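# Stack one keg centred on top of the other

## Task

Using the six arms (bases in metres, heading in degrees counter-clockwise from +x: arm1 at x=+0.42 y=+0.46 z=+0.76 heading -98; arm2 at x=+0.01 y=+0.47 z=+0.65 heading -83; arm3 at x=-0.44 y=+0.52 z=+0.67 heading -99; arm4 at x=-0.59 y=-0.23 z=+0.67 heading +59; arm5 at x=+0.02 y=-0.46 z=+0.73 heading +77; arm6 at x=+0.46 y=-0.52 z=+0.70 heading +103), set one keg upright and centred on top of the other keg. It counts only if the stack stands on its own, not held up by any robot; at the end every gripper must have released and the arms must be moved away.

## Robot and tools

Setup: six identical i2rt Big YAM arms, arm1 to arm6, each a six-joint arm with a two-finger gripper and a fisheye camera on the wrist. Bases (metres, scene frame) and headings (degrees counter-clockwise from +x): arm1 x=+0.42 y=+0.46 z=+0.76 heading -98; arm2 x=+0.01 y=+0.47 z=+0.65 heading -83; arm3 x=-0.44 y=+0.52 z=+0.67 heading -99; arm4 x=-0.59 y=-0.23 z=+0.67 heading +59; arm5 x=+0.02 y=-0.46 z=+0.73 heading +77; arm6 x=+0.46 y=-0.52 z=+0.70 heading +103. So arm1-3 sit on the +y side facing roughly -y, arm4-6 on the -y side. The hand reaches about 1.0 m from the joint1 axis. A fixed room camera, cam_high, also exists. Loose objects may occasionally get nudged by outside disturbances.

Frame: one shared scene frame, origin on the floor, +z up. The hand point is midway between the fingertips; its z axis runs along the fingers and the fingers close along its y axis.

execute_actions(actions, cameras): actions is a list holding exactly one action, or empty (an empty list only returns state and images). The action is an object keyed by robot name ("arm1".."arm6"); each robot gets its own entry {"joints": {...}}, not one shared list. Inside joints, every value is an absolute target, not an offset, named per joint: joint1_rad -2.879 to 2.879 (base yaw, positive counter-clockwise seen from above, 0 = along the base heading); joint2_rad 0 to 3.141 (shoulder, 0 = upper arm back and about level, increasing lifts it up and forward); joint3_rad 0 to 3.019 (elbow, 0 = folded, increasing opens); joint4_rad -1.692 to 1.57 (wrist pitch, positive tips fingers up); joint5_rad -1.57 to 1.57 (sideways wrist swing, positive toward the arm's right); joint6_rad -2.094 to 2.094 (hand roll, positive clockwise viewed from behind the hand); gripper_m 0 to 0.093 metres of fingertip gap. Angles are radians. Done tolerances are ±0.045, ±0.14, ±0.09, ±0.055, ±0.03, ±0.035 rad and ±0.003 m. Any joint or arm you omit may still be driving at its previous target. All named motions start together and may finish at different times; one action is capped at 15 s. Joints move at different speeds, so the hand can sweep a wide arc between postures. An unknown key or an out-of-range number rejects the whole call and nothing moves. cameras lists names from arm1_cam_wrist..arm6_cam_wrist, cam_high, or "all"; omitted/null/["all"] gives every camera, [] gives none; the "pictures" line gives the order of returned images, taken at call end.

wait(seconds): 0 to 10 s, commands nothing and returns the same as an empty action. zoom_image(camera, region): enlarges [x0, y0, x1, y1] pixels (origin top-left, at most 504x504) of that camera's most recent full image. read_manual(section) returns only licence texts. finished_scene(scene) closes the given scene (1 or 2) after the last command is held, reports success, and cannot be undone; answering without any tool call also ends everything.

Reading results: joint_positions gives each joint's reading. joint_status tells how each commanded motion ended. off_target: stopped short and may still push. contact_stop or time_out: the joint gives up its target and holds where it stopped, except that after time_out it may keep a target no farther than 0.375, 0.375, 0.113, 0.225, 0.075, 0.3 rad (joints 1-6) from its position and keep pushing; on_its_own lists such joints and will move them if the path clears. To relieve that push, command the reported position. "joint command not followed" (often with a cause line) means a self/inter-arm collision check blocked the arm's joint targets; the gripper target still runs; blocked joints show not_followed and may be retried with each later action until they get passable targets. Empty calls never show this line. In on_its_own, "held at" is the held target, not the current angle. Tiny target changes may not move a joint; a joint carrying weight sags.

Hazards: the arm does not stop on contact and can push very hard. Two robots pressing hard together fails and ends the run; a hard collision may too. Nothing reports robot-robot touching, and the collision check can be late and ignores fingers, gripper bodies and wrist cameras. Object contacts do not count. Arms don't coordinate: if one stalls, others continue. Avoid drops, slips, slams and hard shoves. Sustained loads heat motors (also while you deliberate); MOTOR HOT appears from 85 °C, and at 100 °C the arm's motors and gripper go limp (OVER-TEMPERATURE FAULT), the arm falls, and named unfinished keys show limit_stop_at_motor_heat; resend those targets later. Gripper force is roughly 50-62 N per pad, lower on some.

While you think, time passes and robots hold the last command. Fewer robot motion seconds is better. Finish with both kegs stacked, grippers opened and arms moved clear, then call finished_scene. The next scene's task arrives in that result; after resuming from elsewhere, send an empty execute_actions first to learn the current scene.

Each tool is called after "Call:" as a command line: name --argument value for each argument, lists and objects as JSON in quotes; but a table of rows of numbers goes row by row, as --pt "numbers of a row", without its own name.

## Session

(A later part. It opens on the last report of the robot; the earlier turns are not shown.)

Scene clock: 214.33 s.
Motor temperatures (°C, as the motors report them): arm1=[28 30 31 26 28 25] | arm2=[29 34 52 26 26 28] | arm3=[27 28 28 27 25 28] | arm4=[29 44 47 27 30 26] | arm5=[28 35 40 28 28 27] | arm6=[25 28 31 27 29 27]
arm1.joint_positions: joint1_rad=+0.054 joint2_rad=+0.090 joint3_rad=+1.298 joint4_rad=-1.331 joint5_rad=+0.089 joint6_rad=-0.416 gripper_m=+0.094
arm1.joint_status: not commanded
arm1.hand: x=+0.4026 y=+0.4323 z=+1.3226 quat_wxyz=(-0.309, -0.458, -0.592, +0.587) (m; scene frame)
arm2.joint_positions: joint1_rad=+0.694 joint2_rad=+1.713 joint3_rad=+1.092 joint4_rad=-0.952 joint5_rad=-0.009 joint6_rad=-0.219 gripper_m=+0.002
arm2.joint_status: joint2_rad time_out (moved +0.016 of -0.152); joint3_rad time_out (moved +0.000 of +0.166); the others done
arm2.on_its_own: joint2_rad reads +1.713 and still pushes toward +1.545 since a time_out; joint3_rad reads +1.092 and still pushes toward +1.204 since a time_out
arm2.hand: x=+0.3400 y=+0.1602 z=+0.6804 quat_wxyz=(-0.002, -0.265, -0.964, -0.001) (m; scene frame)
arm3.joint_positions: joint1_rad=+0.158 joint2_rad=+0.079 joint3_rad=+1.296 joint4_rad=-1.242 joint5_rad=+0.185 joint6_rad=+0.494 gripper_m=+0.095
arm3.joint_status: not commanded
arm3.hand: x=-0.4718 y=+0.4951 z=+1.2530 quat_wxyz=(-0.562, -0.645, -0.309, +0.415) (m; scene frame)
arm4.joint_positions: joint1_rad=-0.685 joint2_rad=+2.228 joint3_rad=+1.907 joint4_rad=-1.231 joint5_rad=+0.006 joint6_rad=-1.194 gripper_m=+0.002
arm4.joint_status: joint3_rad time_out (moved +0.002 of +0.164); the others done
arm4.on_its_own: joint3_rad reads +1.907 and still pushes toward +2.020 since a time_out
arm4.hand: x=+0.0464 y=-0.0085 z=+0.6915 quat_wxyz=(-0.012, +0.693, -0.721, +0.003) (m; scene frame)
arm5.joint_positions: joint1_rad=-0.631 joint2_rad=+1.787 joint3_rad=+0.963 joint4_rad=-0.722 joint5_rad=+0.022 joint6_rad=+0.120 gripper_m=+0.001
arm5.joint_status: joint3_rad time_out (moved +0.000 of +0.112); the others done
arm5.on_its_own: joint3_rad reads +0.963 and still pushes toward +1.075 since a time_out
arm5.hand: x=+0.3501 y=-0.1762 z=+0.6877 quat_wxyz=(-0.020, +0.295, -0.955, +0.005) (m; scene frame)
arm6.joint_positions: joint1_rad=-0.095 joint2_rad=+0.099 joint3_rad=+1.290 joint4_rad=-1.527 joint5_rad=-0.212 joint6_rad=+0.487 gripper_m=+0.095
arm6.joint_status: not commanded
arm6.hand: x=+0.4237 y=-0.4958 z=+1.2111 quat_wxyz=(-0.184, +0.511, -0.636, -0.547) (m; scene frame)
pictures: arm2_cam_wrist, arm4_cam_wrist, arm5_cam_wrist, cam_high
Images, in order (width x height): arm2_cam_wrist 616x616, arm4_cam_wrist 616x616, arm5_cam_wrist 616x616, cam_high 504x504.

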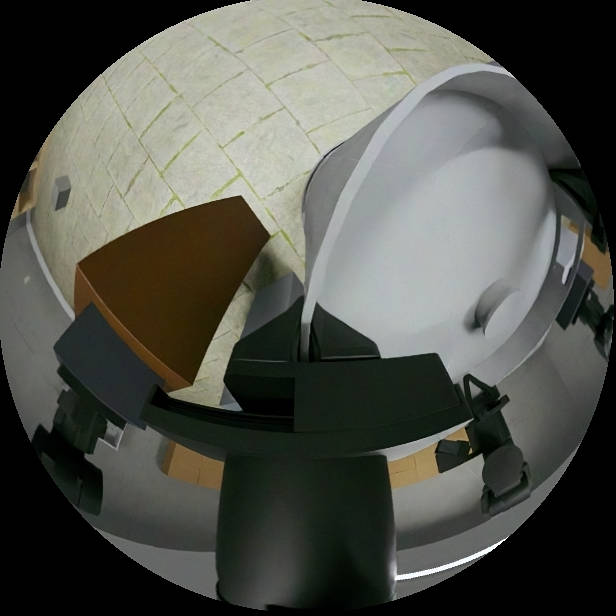

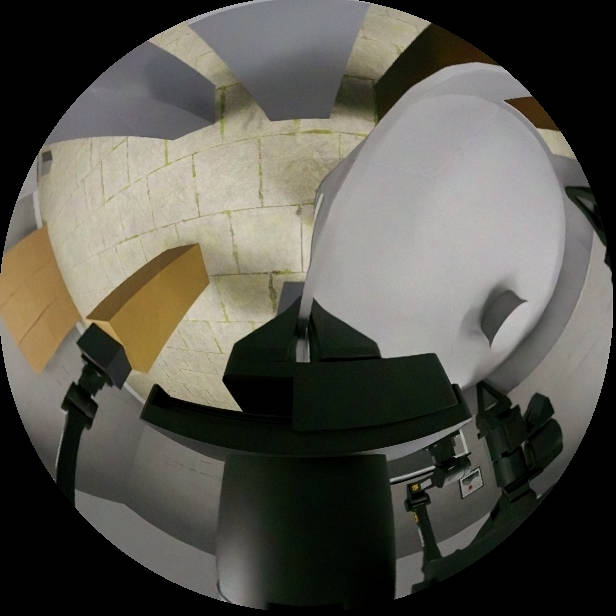

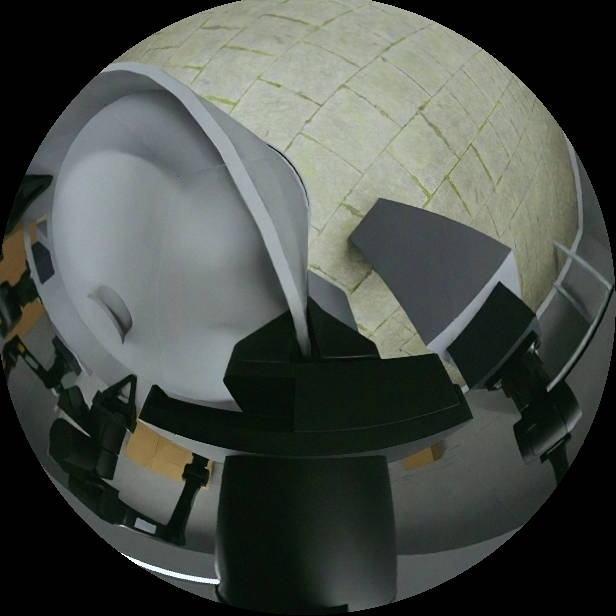

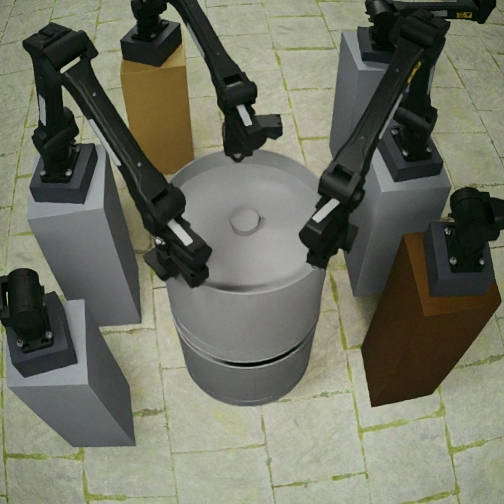

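Call:
execute_actions --actions '[{"arm2":{"joints":{"joint1_rad":0.735,"joint3_rad":1.29}},"arm5":{"joints":{"joint1_rad":-0.665,"joint3_rad":1.105}},"arm4":{"joints":{"joint1_rad":-0.69,"joint3_rad":2.12}}}]' --cameras '["arm2_cam_wrist","arm5_cam_wrist","cam_high"]'

Call:
zoom_image --camera "arm5_cam_wrist" --region '[230,120,350,270]'

Call:
zoom_image --camera "arm2_cam_wrist" --region '[270,110,390,270]'

Scene clock: 220.00 s.
Motor temperatures (°C, as the motors report them): arm1=[28 30 32 26 28 25] | arm2=[29 34 53 26 26 28] | arm3=[27 28 28 27 25 28] | arm4=[29 44 49 27 30 26] | arm5=[28 36 41 28 28 27] | arm6=[25 28 31 27 29 27]
arm1.joint_positions: joint1_rad=+0.054 joint2_rad=+0.090 joint3_rad=+1.298 joint4_rad=-1.331 joint5_rad=+0.089 joint6_rad=-0.416 gripper_m=+0.094
arm1.joint_status: not commanded
arm1.hand: x=+0.4026 y=+0.4323 z=+1.3226 quat_wxyz=(-0.309, -0.458, -0.592, +0.587) (m; scene frame)
arm2.joint_positions: joint1_rad=+0.707 joint2_rad=+1.713 joint3_rad=+1.102 joint4_rad=-0.952 joint5_rad=-0.010 joint6_rad=-0.211 gripper_m=+0.002
arm2.joint_status: joint3_rad time_out (moved +0.010 of +0.198); the others done
arm2.on_its_own: joint2_rad reads +1.713 and still pushes toward +1.545 since a time_out; joint3_rad reads +1.102 and still pushes toward +1.214 since a time_out
arm2.hand: x=+0.3475 y=+0.1615 z=+0.6835 quat_wxyz=(-0.007, -0.263, -0.965, +0.000) (m; scene frame)
arm3.joint_positions: joint1_rad=+0.158 joint2_rad=+0.079 joint3_rad=+1.296 joint4_rad=-1.242 joint5_rad=+0.185 joint6_rad=+0.494 gripper_m=+0.095
arm3.joint_status: not commanded
arm3.hand: x=-0.4718 y=+0.4951 z=+1.2530 quat_wxyz=(-0.562, -0.645, -0.309, +0.415) (m; scene frame)
arm4.joint_positions: joint1_rad=-0.685 joint2_rad=+2.245 joint3_rad=+1.943 joint4_rad=-1.245 joint5_rad=+0.006 joint6_rad=-1.194 gripper_m=+0.002
arm4.joint_status: joint3_rad time_out (moved +0.035 of +0.213); the others done
arm4.on_its_own: joint3_rad reads +1.943 and still pushes toward +2.055 since a time_out
arm4.hand: x=+0.0536 y=-0.0060 z=+0.6933 quat_wxyz=(-0.014, +0.693, -0.721, +0.004) (m; scene frame)
arm5.joint_positions: joint1_rad=-0.638 joint2_rad=+1.788 joint3_rad=+0.974 joint4_rad=-0.722 joint5_rad=+0.022 joint6_rad=+0.117 gripper_m=+0.001
arm5.joint_status: joint3_rad time_out (moved +0.011 of +0.142); the others done
arm5.on_its_own: joint3_rad reads +0.974 and still pushes toward +1.086 since a time_out
arm5.hand: x=+0.3561 y=-0.1750 z=+0.6902 quat_wxyz=(-0.024, +0.293, -0.956, +0.003) (m; scene frame)
arm6.joint_positions: joint1_rad=-0.095 joint2_rad=+0.099 joint3_rad=+1.290 joint4_rad=-1.527 joint5_rad=-0.212 joint6_rad=+0.487 gripper_m=+0.095
arm6.joint_status: not commanded
arm6.hand: x=+0.4237 y=-0.4958 z=+1.2111 quat_wxyz=(-0.184, +0.511, -0.636, -0.547) (m; scene frame)
pictures: arm2_cam_wrist, arm5_cam_wrist, cam_high
Images, in order (width x height): arm2_cam_wrist 616x616, arm5_cam_wrist 616x616, cam_high 504x504.

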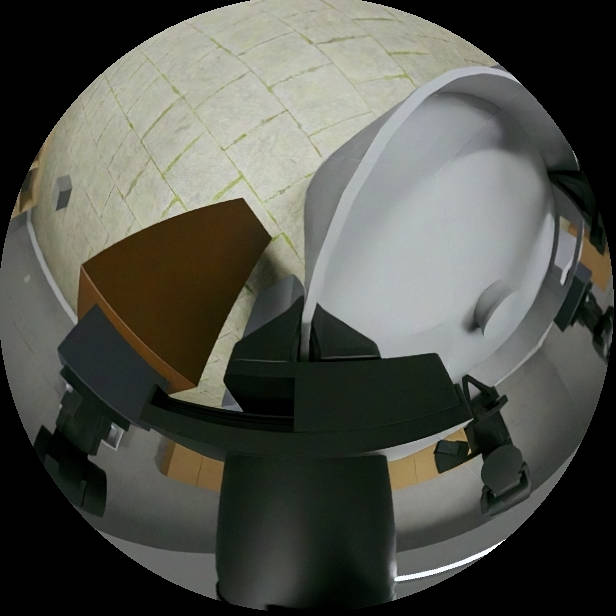

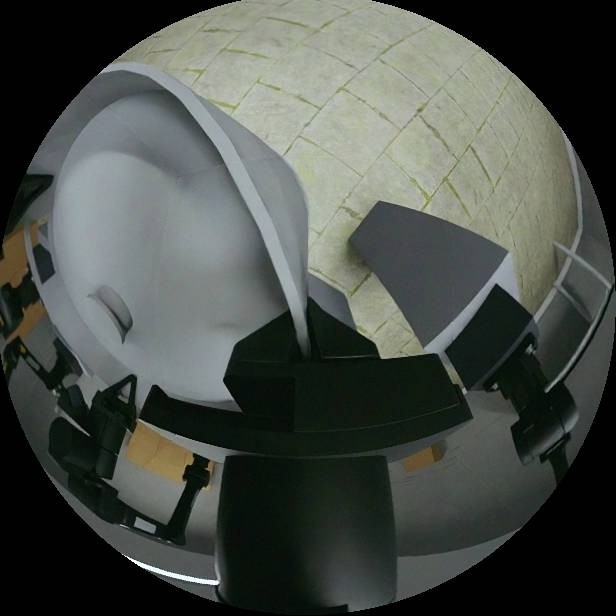

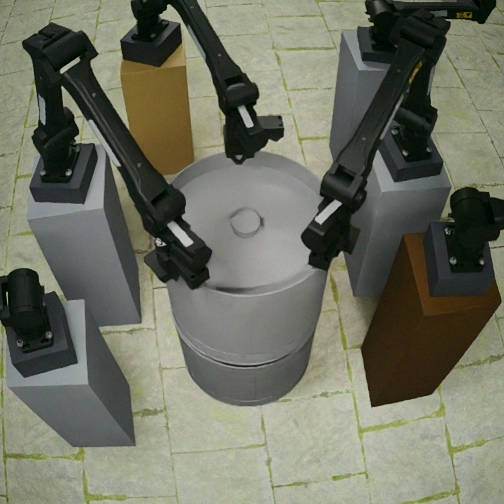

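Region (230, 120, 350, 270) of arm5_cam_wrist's 616x616 image, scaled by 3.360, with more detail than that image has; it fills the left 403 columns of this view, and the rest is white.

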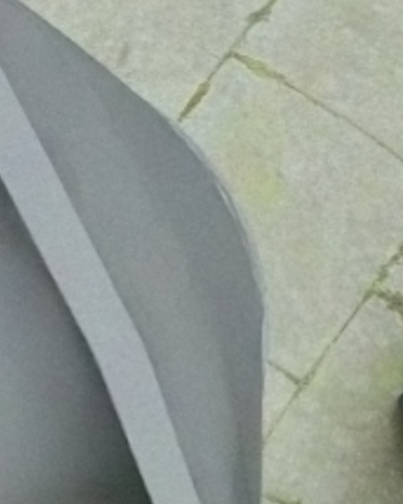

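Region (270, 110, 390, 270) of arm2_cam_wrist's 616x616 image, scaled by 3.150, with more detail than that image has; it fills the left 378 columns of this view, and the rest is white.

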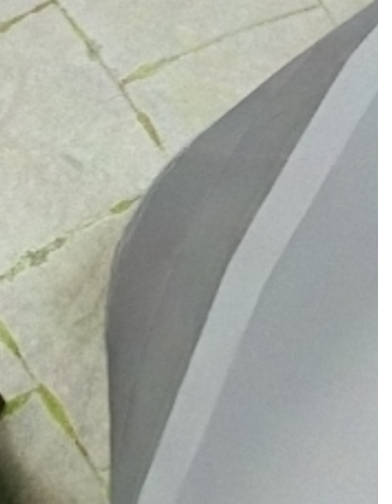

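Aligned. Lower with the shoulders.

Call:
execute_actions --actions '[{"arm2":{"joints":{"joint2_rad":1.59,"joint4_rad":-0.93}},"arm5":{"joints":{"joint2_rad":1.70,"joint4_rad":-0.71}},"arm4":{"joints":{"joint2_rad":2.16,"joint4_rad":-1.23}}}]' --cameras '["arm2_cam_wrist","arm4_cam_wrist","arm5_cam_wrist","cam_high"]'

Call:
zoom_image --camera "cam_high" --region '[150,260,350,420]'

Scene clock: 224.87 s.
Motor temperatures (°C, as the motors report them): arm1=[28 30 32 26 28 25] | arm2=[29 35 53 26 26 28] | arm3=[27 28 28 27 25 28] | arm4=[29 44 50 27 30 26] | arm5=[28 36 41 28 28 27] | arm6=[25 28 31 27 29 27]
arm1.joint_positions: joint1_rad=+0.054 joint2_rad=+0.090 joint3_rad=+1.298 joint4_rad=-1.331 joint5_rad=+0.089 joint6_rad=-0.416 gripper_m=+0.094
arm1.joint_status: not commanded
arm1.hand: x=+0.4026 y=+0.4323 z=+1.3226 quat_wxyz=(-0.309, -0.458, -0.592, +0.587) (m; scene frame)
arm2.joint_positions: joint1_rad=+0.713 joint2_rad=+1.736 joint3_rad=+1.102 joint4_rad=-0.923 joint5_rad=-0.009 joint6_rad=-0.205 gripper_m=+0.002
arm2.joint_status: joint2_rad time_out (moved +0.023 of -0.123); the others done
arm2.on_its_own: joint2_rad reads +1.736 and still pushes toward +1.590 since a time_out; joint3_rad reads +1.102 and still pushes toward +1.214 since a time_out
arm2.hand: x=+0.3528 y=+0.1604 z=+0.6734 quat_wxyz=(-0.009, -0.263, -0.965, +0.002) (m; scene frame)
arm3.joint_positions: joint1_rad=+0.158 joint2_rad=+0.079 joint3_rad=+1.296 joint4_rad=-1.242 joint5_rad=+0.185 joint6_rad=+0.494 gripper_m=+0.095
arm3.joint_status: not commanded
arm3.hand: x=-0.4718 y=+0.4951 z=+1.2530 quat_wxyz=(-0.562, -0.645, -0.309, +0.415) (m; scene frame)
arm4.joint_positions: joint1_rad=-0.688 joint2_rad=+2.256 joint3_rad=+1.943 joint4_rad=-1.224 joint5_rad=+0.005 joint6_rad=-1.194 gripper_m=+0.002
arm4.joint_status: all done
arm4.on_its_own: joint3_rad reads +1.943 and still pushes toward +2.055 since a time_out
arm4.hand: x=+0.0582 y=-0.0069 z=+0.6863 quat_wxyz=(-0.019, +0.691, -0.722, +0.006) (m; scene frame)
arm5.joint_positions: joint1_rad=-0.650 joint2_rad=+1.819 joint3_rad=+0.975 joint4_rad=-0.691 joint5_rad=+0.014 joint6_rad=+0.108 gripper_m=+0.001
arm5.joint_status: all done
arm5.on_its_own: joint3_rad reads +0.975 and still pushes toward +1.086 since a time_out
arm5.hand: x=+0.3609 y=-0.1761 z=+0.6777 quat_wxyz=(-0.023, +0.292, -0.956, -0.001) (m; scene frame)
arm6.joint_positions: joint1_rad=-0.095 joint2_rad=+0.099 joint3_rad=+1.290 joint4_rad=-1.527 joint5_rad=-0.212 joint6_rad=+0.487 gripper_m=+0.095
arm6.joint_status: not commanded
arm6.hand: x=+0.4237 y=-0.4958 z=+1.2111 quat_wxyz=(-0.184, +0.511, -0.636, -0.547) (m; scene frame)
pictures: arm2_cam_wrist, arm4_cam_wrist, arm5_cam_wrist, cam_high
Images, in order (width x height): arm2_cam_wrist 616x616, arm4_cam_wrist 616x616, arm5_cam_wrist 616x616, cam_high 504x504.

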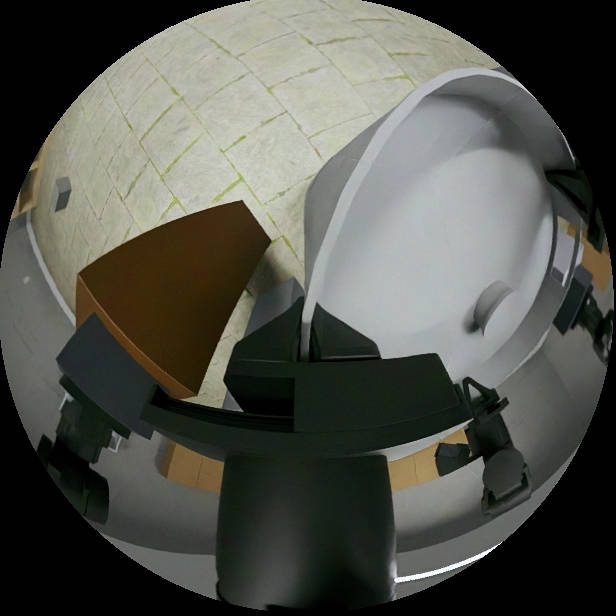

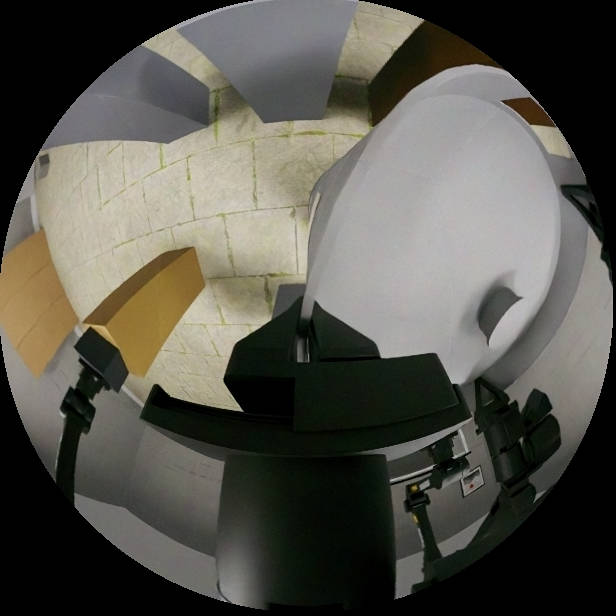

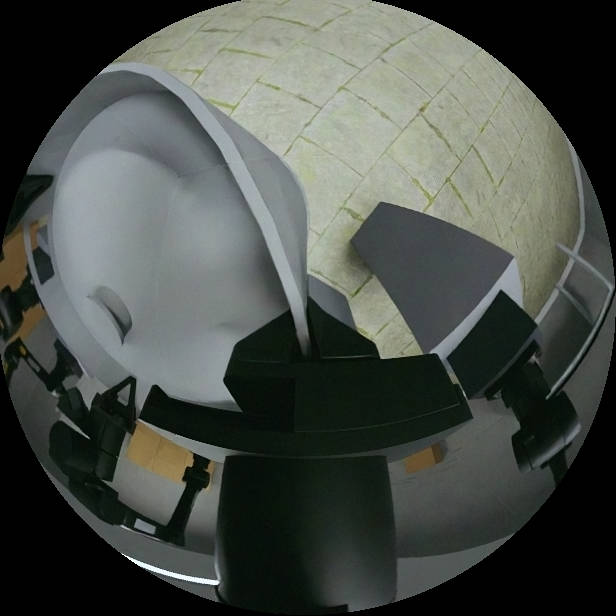

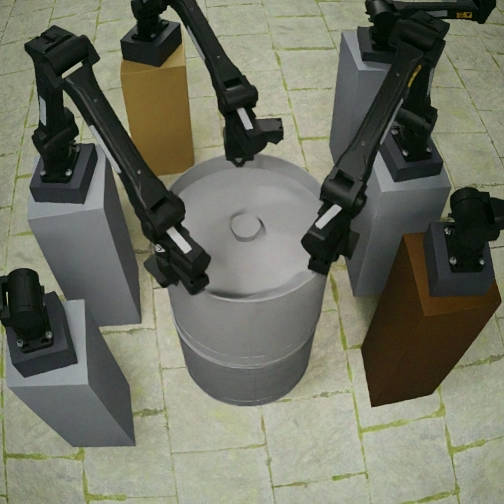

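Region (150, 260, 350, 420) of cam_high's 504x504 image, scaled by 2.520, with more detail than that image has; it fills the top 403 rows of this view, and the rest is white.

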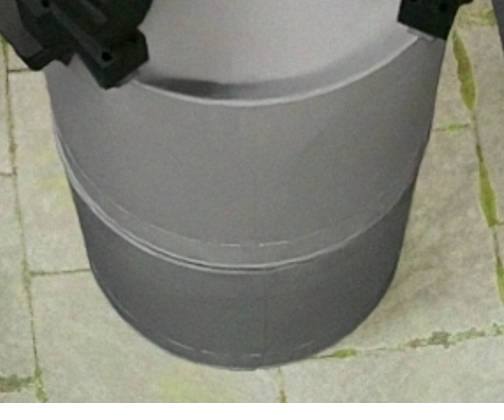

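Call:
execute_actions --actions '[{"arm2":{"joints":{"joint1_rad":0.713,"joint2_rad":1.66,"joint3_rad":1.14}},"arm5":{"joints":{"joint1_rad":-0.65,"joint2_rad":1.76,"joint3_rad":1.01}},"arm4":{"joints":{"joint2_rad":2.2,"joint3_rad":1.94}}}]' --cameras '["arm4_cam_wrist","cam_high"]'

Call:
execute_actions --actions '[{"arm2":{"joints":{"joint2_rad":1.745,"joint3_rad":1.095}},"arm5":{"joints":{"joint2_rad":1.83,"joint3_rad":0.965}},"arm4":{"joints":{"joint2_rad":2.25,"joint3_rad":1.905}}}]' --cameras '["arm2_cam_wrist","arm4_cam_wrist","arm5_cam_wrist","cam_high"]'

Call:
zoom_image --camera "cam_high" --region '[150,260,350,420]'

Scene clock: 231.67 s.
Motor temperatures (°C, as the motors report them): arm1=[28 30 32 26 28 25] | arm2=[29 35 52 26 26 28] | arm3=[27 28 28 27 25 28] | arm4=[29 44 50 27 30 26] | arm5=[28 36 42 28 28 27] | arm6=[25 28 31 27 29 27]
arm1.joint_positions: joint1_rad=+0.054 joint2_rad=+0.090 joint3_rad=+1.298 joint4_rad=-1.331 joint5_rad=+0.089 joint6_rad=-0.416 gripper_m=+0.094
arm1.joint_status: not commanded
arm1.hand: x=+0.4026 y=+0.4323 z=+1.3226 quat_wxyz=(-0.309, -0.458, -0.592, +0.587) (m; scene frame)
arm2.joint_positions: joint1_rad=+0.713 joint2_rad=+1.750 joint3_rad=+1.102 joint4_rad=-0.920 joint5_rad=-0.007 joint6_rad=-0.205 gripper_m=+0.002
arm2.joint_status: all done
arm2.hand: x=+0.3521 y=+0.1606 z=+0.6672 quat_wxyz=(-0.004, -0.263, -0.965, +0.001) (m; scene frame)
arm3.joint_positions: joint1_rad=+0.158 joint2_rad=+0.079 joint3_rad=+1.296 joint4_rad=-1.242 joint5_rad=+0.185 joint6_rad=+0.494 gripper_m=+0.095
arm3.joint_status: not commanded
arm3.hand: x=-0.4718 y=+0.4951 z=+1.2530 quat_wxyz=(-0.562, -0.645, -0.309, +0.415) (m; scene frame)
arm4.joint_positions: joint1_rad=-0.689 joint2_rad=+2.257 joint3_rad=+1.937 joint4_rad=-1.220 joint5_rad=+0.002 joint6_rad=-1.192 gripper_m=+0.002
arm4.joint_status: all done
arm4.hand: x=+0.0572 y=-0.0076 z=+0.6835 quat_wxyz=(-0.018, +0.690, -0.723, +0.004) (m; scene frame)
arm5.joint_positions: joint1_rad=-0.652 joint2_rad=+1.835 joint3_rad=+0.975 joint4_rad=-0.684 joint5_rad=+0.011 joint6_rad=+0.106 gripper_m=+0.001
arm5.joint_status: all done
arm5.hand: x=+0.3600 y=-0.1769 z=+0.6711 quat_wxyz=(-0.018, +0.293, -0.956, +0.000) (m; scene frame)
arm6.joint_positions: joint1_rad=-0.095 joint2_rad=+0.099 joint3_rad=+1.290 joint4_rad=-1.527 joint5_rad=-0.212 joint6_rad=+0.487 gripper_m=+0.095
arm6.joint_status: not commanded
arm6.hand: x=+0.4237 y=-0.4958 z=+1.2111 quat_wxyz=(-0.184, +0.511, -0.636, -0.547) (m; scene frame)
pictures: arm4_cam_wrist, cam_high
Images, in order (width x height): arm4_cam_wrist 616x616, cam_high 504x504.

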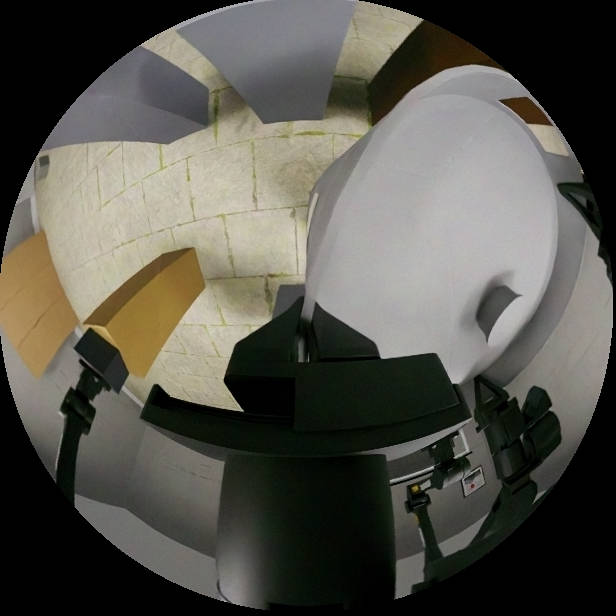

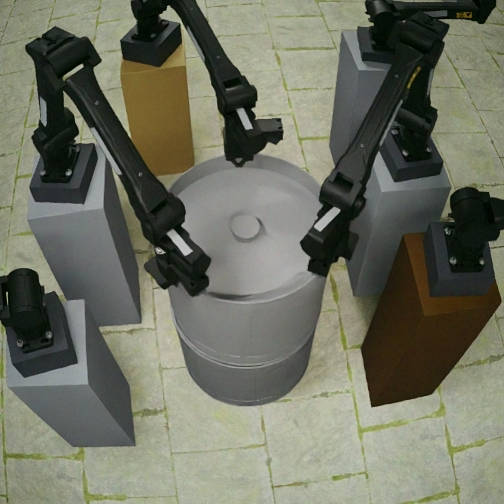

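Scene clock: 232.30 s.
Motor temperatures (°C, as the motors report them): arm1=[28 30 32 26 28 25] | arm2=[29 35 52 26 26 28] | arm3=[27 28 28 27 25 28] | arm4=[29 44 49 27 30 26] | arm5=[28 36 42 28 28 27] | arm6=[25 28 31 27 29 27]
arm1.joint_positions: joint1_rad=+0.054 joint2_rad=+0.090 joint3_rad=+1.298 joint4_rad=-1.331 joint5_rad=+0.089 joint6_rad=-0.416 gripper_m=+0.094
arm1.joint_status: not commanded
arm1.hand: x=+0.4026 y=+0.4323 z=+1.3226 quat_wxyz=(-0.309, -0.458, -0.592, +0.587) (m; scene frame)
arm2.joint_positions: joint1_rad=+0.713 joint2_rad=+1.758 joint3_rad=+1.100 joint4_rad=-0.915 joint5_rad=-0.009 joint6_rad=-0.205 gripper_m=+0.002
arm2.joint_status: all done
arm2.hand: x=+0.3519 y=+0.1612 z=+0.6634 quat_wxyz=(-0.003, -0.263, -0.965, -0.001) (m; scene frame)
arm3.joint_positions: joint1_rad=+0.158 joint2_rad=+0.079 joint3_rad=+1.296 joint4_rad=-1.242 joint5_rad=+0.185 joint6_rad=+0.494 gripper_m=+0.095
arm3.joint_status: not commanded
arm3.hand: x=-0.4718 y=+0.4951 z=+1.2530 quat_wxyz=(-0.562, -0.645, -0.309, +0.415) (m; scene frame)
arm4.joint_positions: joint1_rad=-0.691 joint2_rad=+2.257 joint3_rad=+1.932 joint4_rad=-1.211 joint5_rad=+0.002 joint6_rad=-1.191 gripper_m=+0.001
arm4.joint_status: all done
arm4.hand: x=+0.0579 y=-0.0085 z=+0.6818 quat_wxyz=(-0.020, +0.689, -0.724, +0.005) (m; scene frame)
arm5.joint_positions: joint1_rad=-0.655 joint2_rad=+1.843 joint3_rad=+0.973 joint4_rad=-0.680 joint5_rad=+0.011 joint6_rad=+0.103 gripper_m=+0.001
arm5.joint_status: all done
arm5.hand: x=+0.3597 y=-0.1791 z=+0.6671 quat_wxyz=(-0.015, +0.292, -0.956, +0.001) (m; scene frame)
arm6.joint_positions: joint1_rad=-0.095 joint2_rad=+0.099 joint3_rad=+1.290 joint4_rad=-1.527 joint5_rad=-0.212 joint6_rad=+0.487 gripper_m=+0.095
arm6.joint_status: not commanded
arm6.hand: x=+0.4237 y=-0.4958 z=+1.2111 quat_wxyz=(-0.184, +0.511, -0.636, -0.547) (m; scene frame)
pictures: arm2_cam_wrist, arm4_cam_wrist, arm5_cam_wrist, cam_high
Images, in order (width x height): arm2_cam_wrist 616x616, arm4_cam_wrist 616x616, arm5_cam_wrist 616x616, cam_high 504x504.

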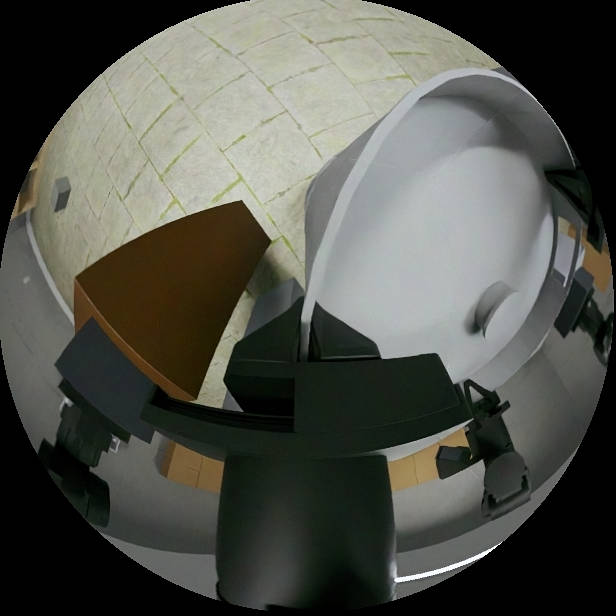

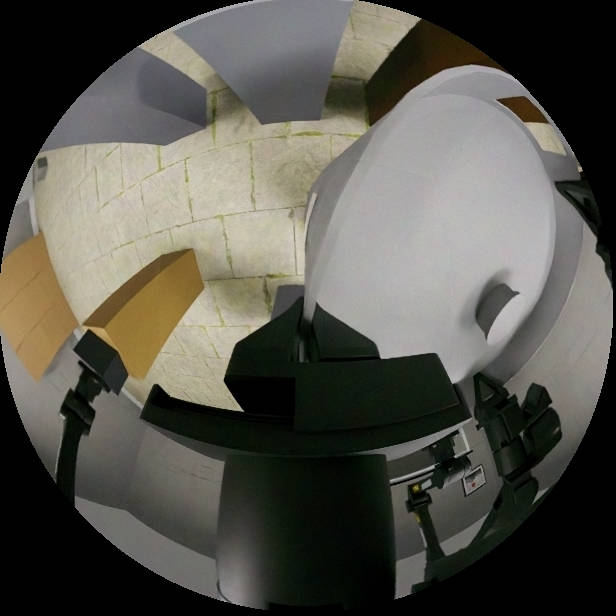

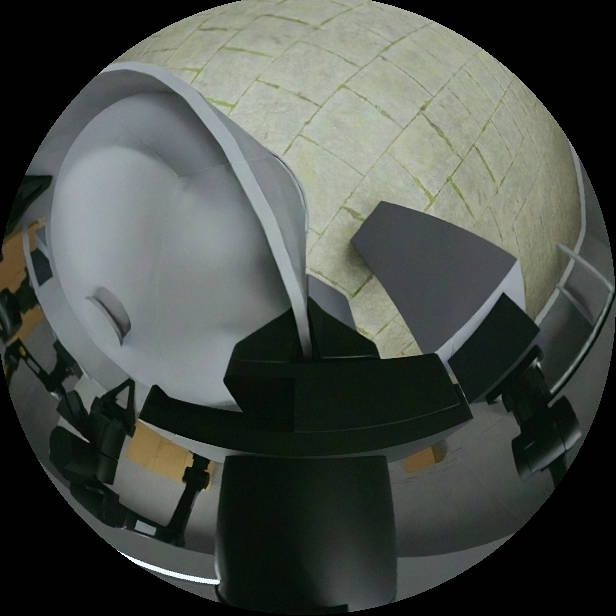

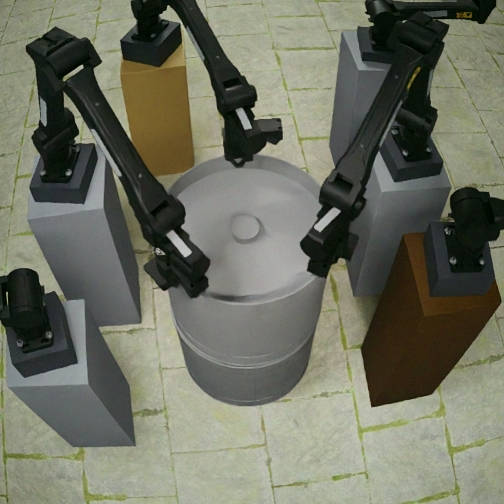

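Region (150, 260, 350, 420) of cam_high's 504x504 image, scaled by 2.520, with more detail than that image has; it fills the top 403 rows of this view, and the rest is white.

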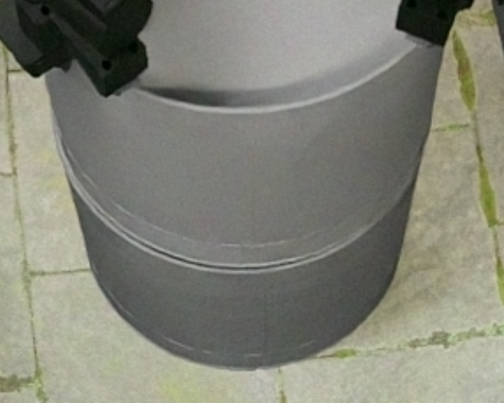

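Call:
execute_actions --actions '[{"arm2":{"joints":{"joint2_rad":1.49,"joint3_rad":1.21,"joint4_rad":-0.985}},"arm5":{"joints":{"joint2_rad":1.61,"joint3_rad":1.07,"joint4_rad":-0.76}},"arm4":{"joints":{"joint2_rad":2.11,"joint3_rad":2.01,"joint4_rad":-1.25}}}]' --cameras '["arm2_cam_wrist","arm4_cam_wrist","arm5_cam_wrist","cam_high"]'

Call:
zoom_image --camera "cam_high" --region '[150,260,350,420]'

Scene clock: 238.10 s.
Motor temperatures (°C, as the motors report them): arm1=[28 30 32 26 28 25] | arm2=[29 35 49 26 26 28] | arm3=[27 28 28 27 25 28] | arm4=[29 43 46 27 30 26] | arm5=[28 36 41 28 28 27] | arm6=[25 28 31 27 29 27]
arm1.joint_positions: joint1_rad=+0.054 joint2_rad=+0.090 joint3_rad=+1.298 joint4_rad=-1.331 joint5_rad=+0.089 joint6_rad=-0.416 gripper_m=+0.094
arm1.joint_status: not commanded
arm1.hand: x=+0.4026 y=+0.4323 z=+1.3226 quat_wxyz=(-0.309, -0.458, -0.592, +0.587) (m; scene frame)
arm2.joint_positions: joint1_rad=+0.711 joint2_rad=+1.743 joint3_rad=+1.107 joint4_rad=-0.945 joint5_rad=-0.007 joint6_rad=-0.205 gripper_m=+0.002
arm2.joint_status: joint2_rad time_out (moved -0.014 of -0.268); joint3_rad time_out (moved +0.007 of +0.110); the others done
arm2.on_its_own: joint2_rad reads +1.743 and still pushes toward +1.490 since a time_out; joint3_rad reads +1.107 and still pushes toward +1.210 since a time_out
arm2.hand: x=+0.3489 y=+0.1616 z=+0.6719 quat_wxyz=(+0.002, -0.264, -0.964, -0.002) (m; scene frame)
arm3.joint_positions: joint1_rad=+0.158 joint2_rad=+0.079 joint3_rad=+1.296 joint4_rad=-1.242 joint5_rad=+0.185 joint6_rad=+0.494 gripper_m=+0.095
arm3.joint_status: not commanded
arm3.hand: x=-0.4718 y=+0.4951 z=+1.2530 quat_wxyz=(-0.562, -0.645, -0.309, +0.415) (m; scene frame)
arm4.joint_positions: joint1_rad=-0.686 joint2_rad=+2.250 joint3_rad=+1.932 joint4_rad=-1.223 joint5_rad=+0.005 joint6_rad=-1.190 gripper_m=+0.001
arm4.joint_status: joint2_rad time_out (moved -0.006 of -0.147); the others done
arm4.on_its_own: joint2_rad reads +2.250 and still pushes toward +2.110 since a time_out
arm4.hand: x=+0.0548 y=-0.0064 z=+0.6860 quat_wxyz=(-0.017, +0.691, -0.723, +0.005) (m; scene frame)
arm5.joint_positions: joint1_rad=-0.643 joint2_rad=+1.826 joint3_rad=+0.984 joint4_rad=-0.707 joint5_rad=+0.013 joint6_rad=+0.108 gripper_m=+0.001
arm5.joint_status: joint2_rad time_out (moved -0.017 of -0.233); the others done
arm5.on_its_own: joint2_rad reads +1.826 and still pushes toward +1.610 since a time_out
arm5.hand: x=+0.3584 y=-0.1738 z=+0.6771 quat_wxyz=(-0.016, +0.296, -0.955, +0.001) (m; scene frame)
arm6.joint_positions: joint1_rad=-0.095 joint2_rad=+0.099 joint3_rad=+1.290 joint4_rad=-1.527 joint5_rad=-0.212 joint6_rad=+0.487 gripper_m=+0.095
arm6.joint_status: not commanded
arm6.hand: x=+0.4237 y=-0.4958 z=+1.2111 quat_wxyz=(-0.184, +0.511, -0.636, -0.547) (m; scene frame)
pictures: arm2_cam_wrist, arm4_cam_wrist, arm5_cam_wrist, cam_high
Images, in order (width x height): arm2_cam_wrist 616x616, arm4_cam_wrist 616x616, arm5_cam_wrist 616x616, cam_high 504x504.

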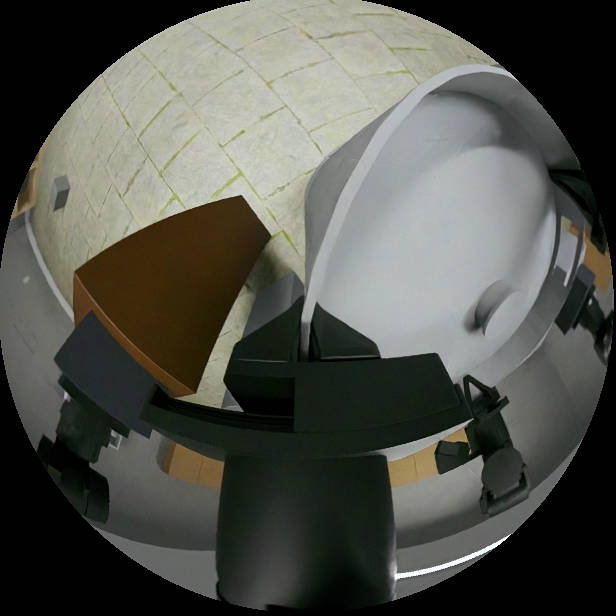

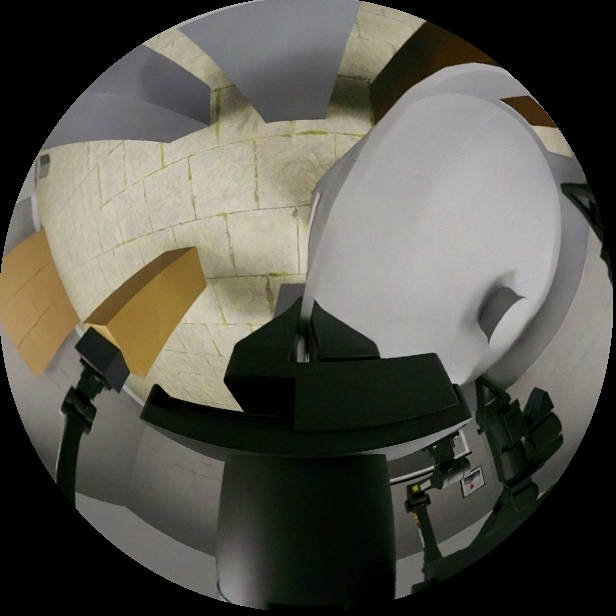

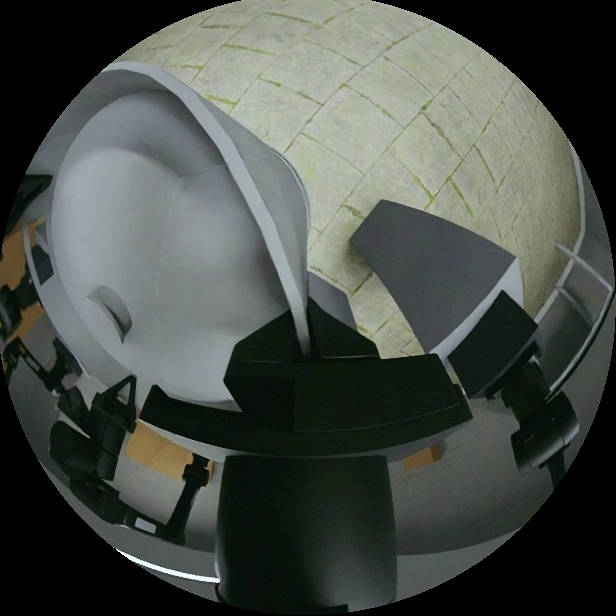

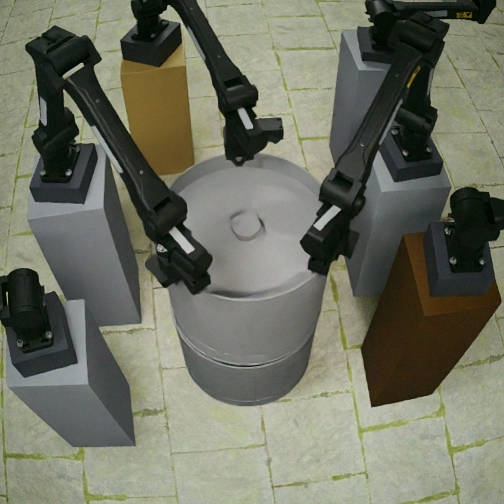

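Region (150, 260, 350, 420) of cam_high's 504x504 image, scaled by 2.520, with more detail than that image has; it fills the top 403 rows of this view, and the rest is white.

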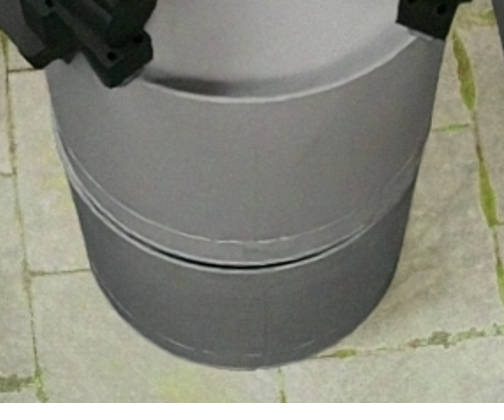

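Call:
execute_actions --actions '[{"arm2":{"joints":{"joint1_rad":0.73,"joint2_rad":1.47,"joint3_rad":1.31}},"arm5":{"joints":{"joint1_rad":-0.665,"joint2_rad":1.6,"joint3_rad":1.14}},"arm4":{"joints":{"joint2_rad":2.12,"joint3_rad":2.08}}}]' --cameras '["arm2_cam_wrist","arm4_cam_wrist","arm5_cam_wrist","cam_high"]'

Call:
zoom_image --camera "cam_high" --region '[150,260,350,420]'

Scene clock: 244.93 s.
Motor temperatures (°C, as the motors report them): arm1=[28 30 32 26 28 25] | arm2=[29 36 52 26 26 28] | arm3=[27 28 28 27 25 28] | arm4=[29 45 47 27 30 26] | arm5=[28 37 41 28 28 27] | arm6=[25 28 31 27 29 27]
arm1.joint_positions: joint1_rad=+0.054 joint2_rad=+0.090 joint3_rad=+1.298 joint4_rad=-1.331 joint5_rad=+0.089 joint6_rad=-0.416 gripper_m=+0.094
arm1.joint_status: not commanded
arm1.hand: x=+0.4026 y=+0.4323 z=+1.3226 quat_wxyz=(-0.309, -0.458, -0.592, +0.587) (m; scene frame)
arm2.joint_positions: joint1_rad=+0.711 joint2_rad=+1.729 joint3_rad=+1.107 joint4_rad=-0.945 joint5_rad=-0.012 joint6_rad=-0.205 gripper_m=+0.002
arm2.joint_status: joint2_rad time_out (moved -0.014 of -0.273); joint3_rad time_out (moved +0.000 of +0.203); the others done
arm2.on_its_own: joint2_rad reads +1.729 and still pushes toward +1.470 since a time_out; joint3_rad reads +1.107 and still pushes toward +1.219 since a time_out (your +1.310 is given up)
arm2.hand: x=+0.3508 y=+0.1613 z=+0.6782 quat_wxyz=(-0.006, -0.264, -0.965, -0.001) (m; scene frame)
arm3.joint_positions: joint1_rad=+0.158 joint2_rad=+0.079 joint3_rad=+1.296 joint4_rad=-1.242 joint5_rad=+0.185 joint6_rad=+0.494 gripper_m=+0.095
arm3.joint_status: not commanded
arm3.hand: x=-0.4718 y=+0.4951 z=+1.2530 quat_wxyz=(-0.562, -0.645, -0.309, +0.415) (m; scene frame)
arm4.joint_positions: joint1_rad=-0.686 joint2_rad=+2.250 joint3_rad=+1.937 joint4_rad=-1.224 joint5_rad=+0.009 joint6_rad=-1.192 gripper_m=+0.001
arm4.joint_status: joint3_rad time_out (moved +0.006 of +0.148); the others done
arm4.on_its_own: joint3_rad reads +1.937 and still pushes toward +2.050 since a time_out
arm4.hand: x=+0.0565 y=-0.0066 z=+0.6880 quat_wxyz=(-0.018, +0.691, -0.722, +0.008) (m; scene frame)
arm5.joint_positions: joint1_rad=-0.644 joint2_rad=+1.811 joint3_rad=+0.984 joint4_rad=-0.712 joint5_rad=+0.019 joint6_rad=+0.108 gripper_m=+0.001
arm5.joint_status: joint2_rad time_out (moved -0.015 of -0.226); joint3_rad time_out (moved +0.000 of +0.156); the others done
arm5.on_its_own: joint2_rad reads +1.811 and still pushes toward +1.600 since a time_out; joint3_rad reads +0.984 and still pushes toward +1.097 since a time_out
arm5.hand: x=+0.3607 y=-0.1739 z=+0.6835 quat_wxyz=(-0.022, +0.295, -0.955, +0.002) (m; scene frame)
arm6.joint_positions: joint1_rad=-0.095 joint2_rad=+0.099 joint3_rad=+1.290 joint4_rad=-1.527 joint5_rad=-0.212 joint6_rad=+0.487 gripper_m=+0.095
arm6.joint_status: not commanded
arm6.hand: x=+0.4237 y=-0.4958 z=+1.2111 quat_wxyz=(-0.184, +0.511, -0.636, -0.547) (m; scene frame)
pictures: arm2_cam_wrist, arm4_cam_wrist, arm5_cam_wrist, cam_high
Images, in order (width x height): arm2_cam_wrist 616x616, arm4_cam_wrist 616x616, arm5_cam_wrist 616x616, cam_high 504x504.

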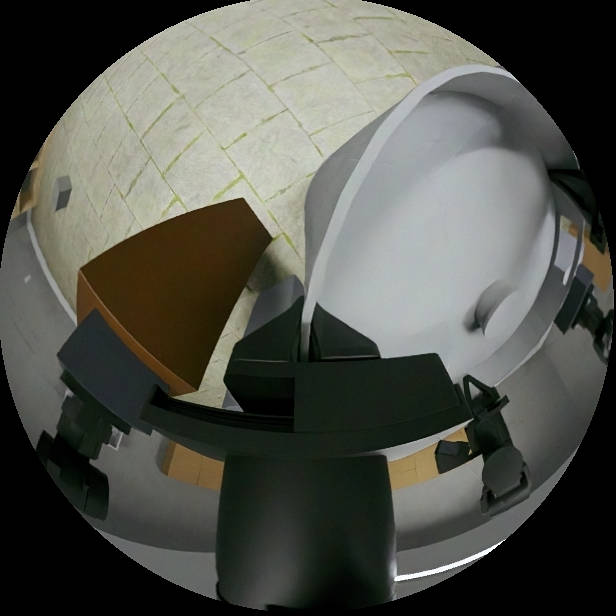

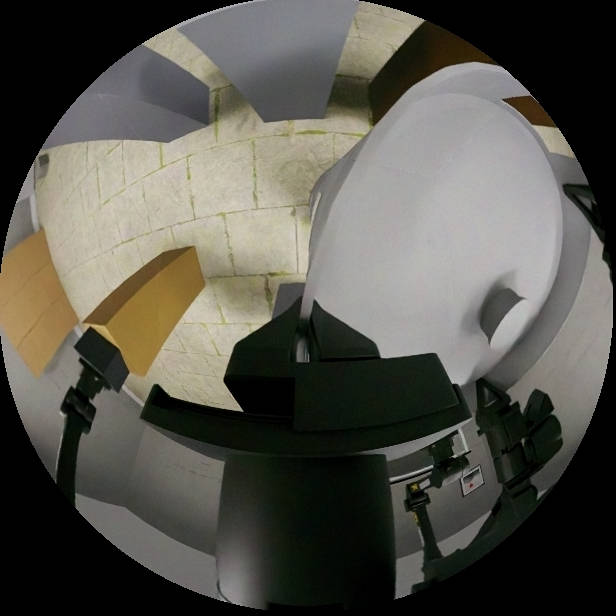

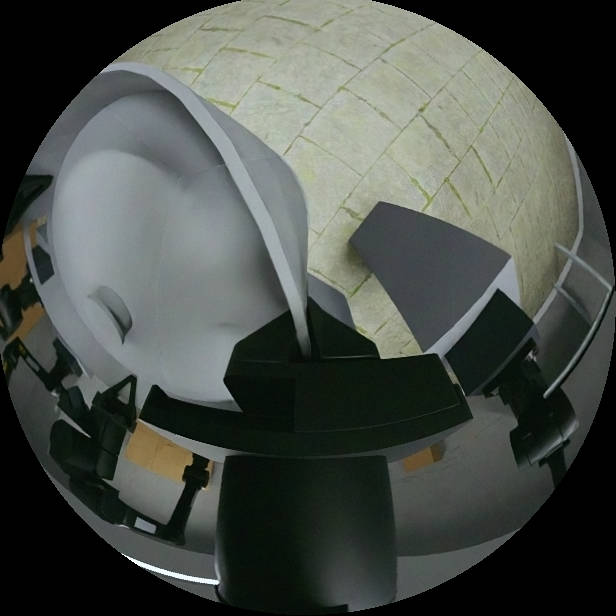

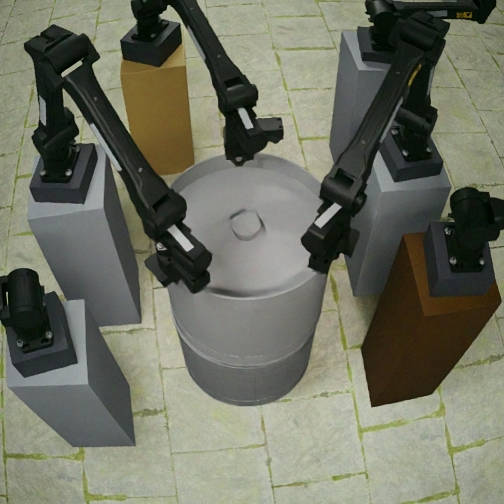

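Region (150, 260, 350, 420) of cam_high's 504x504 image, scaled by 2.520, with more detail than that image has; it fills the top 403 rows of this view, and the rest is white.

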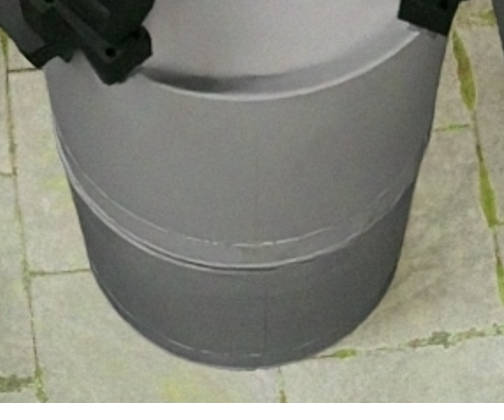

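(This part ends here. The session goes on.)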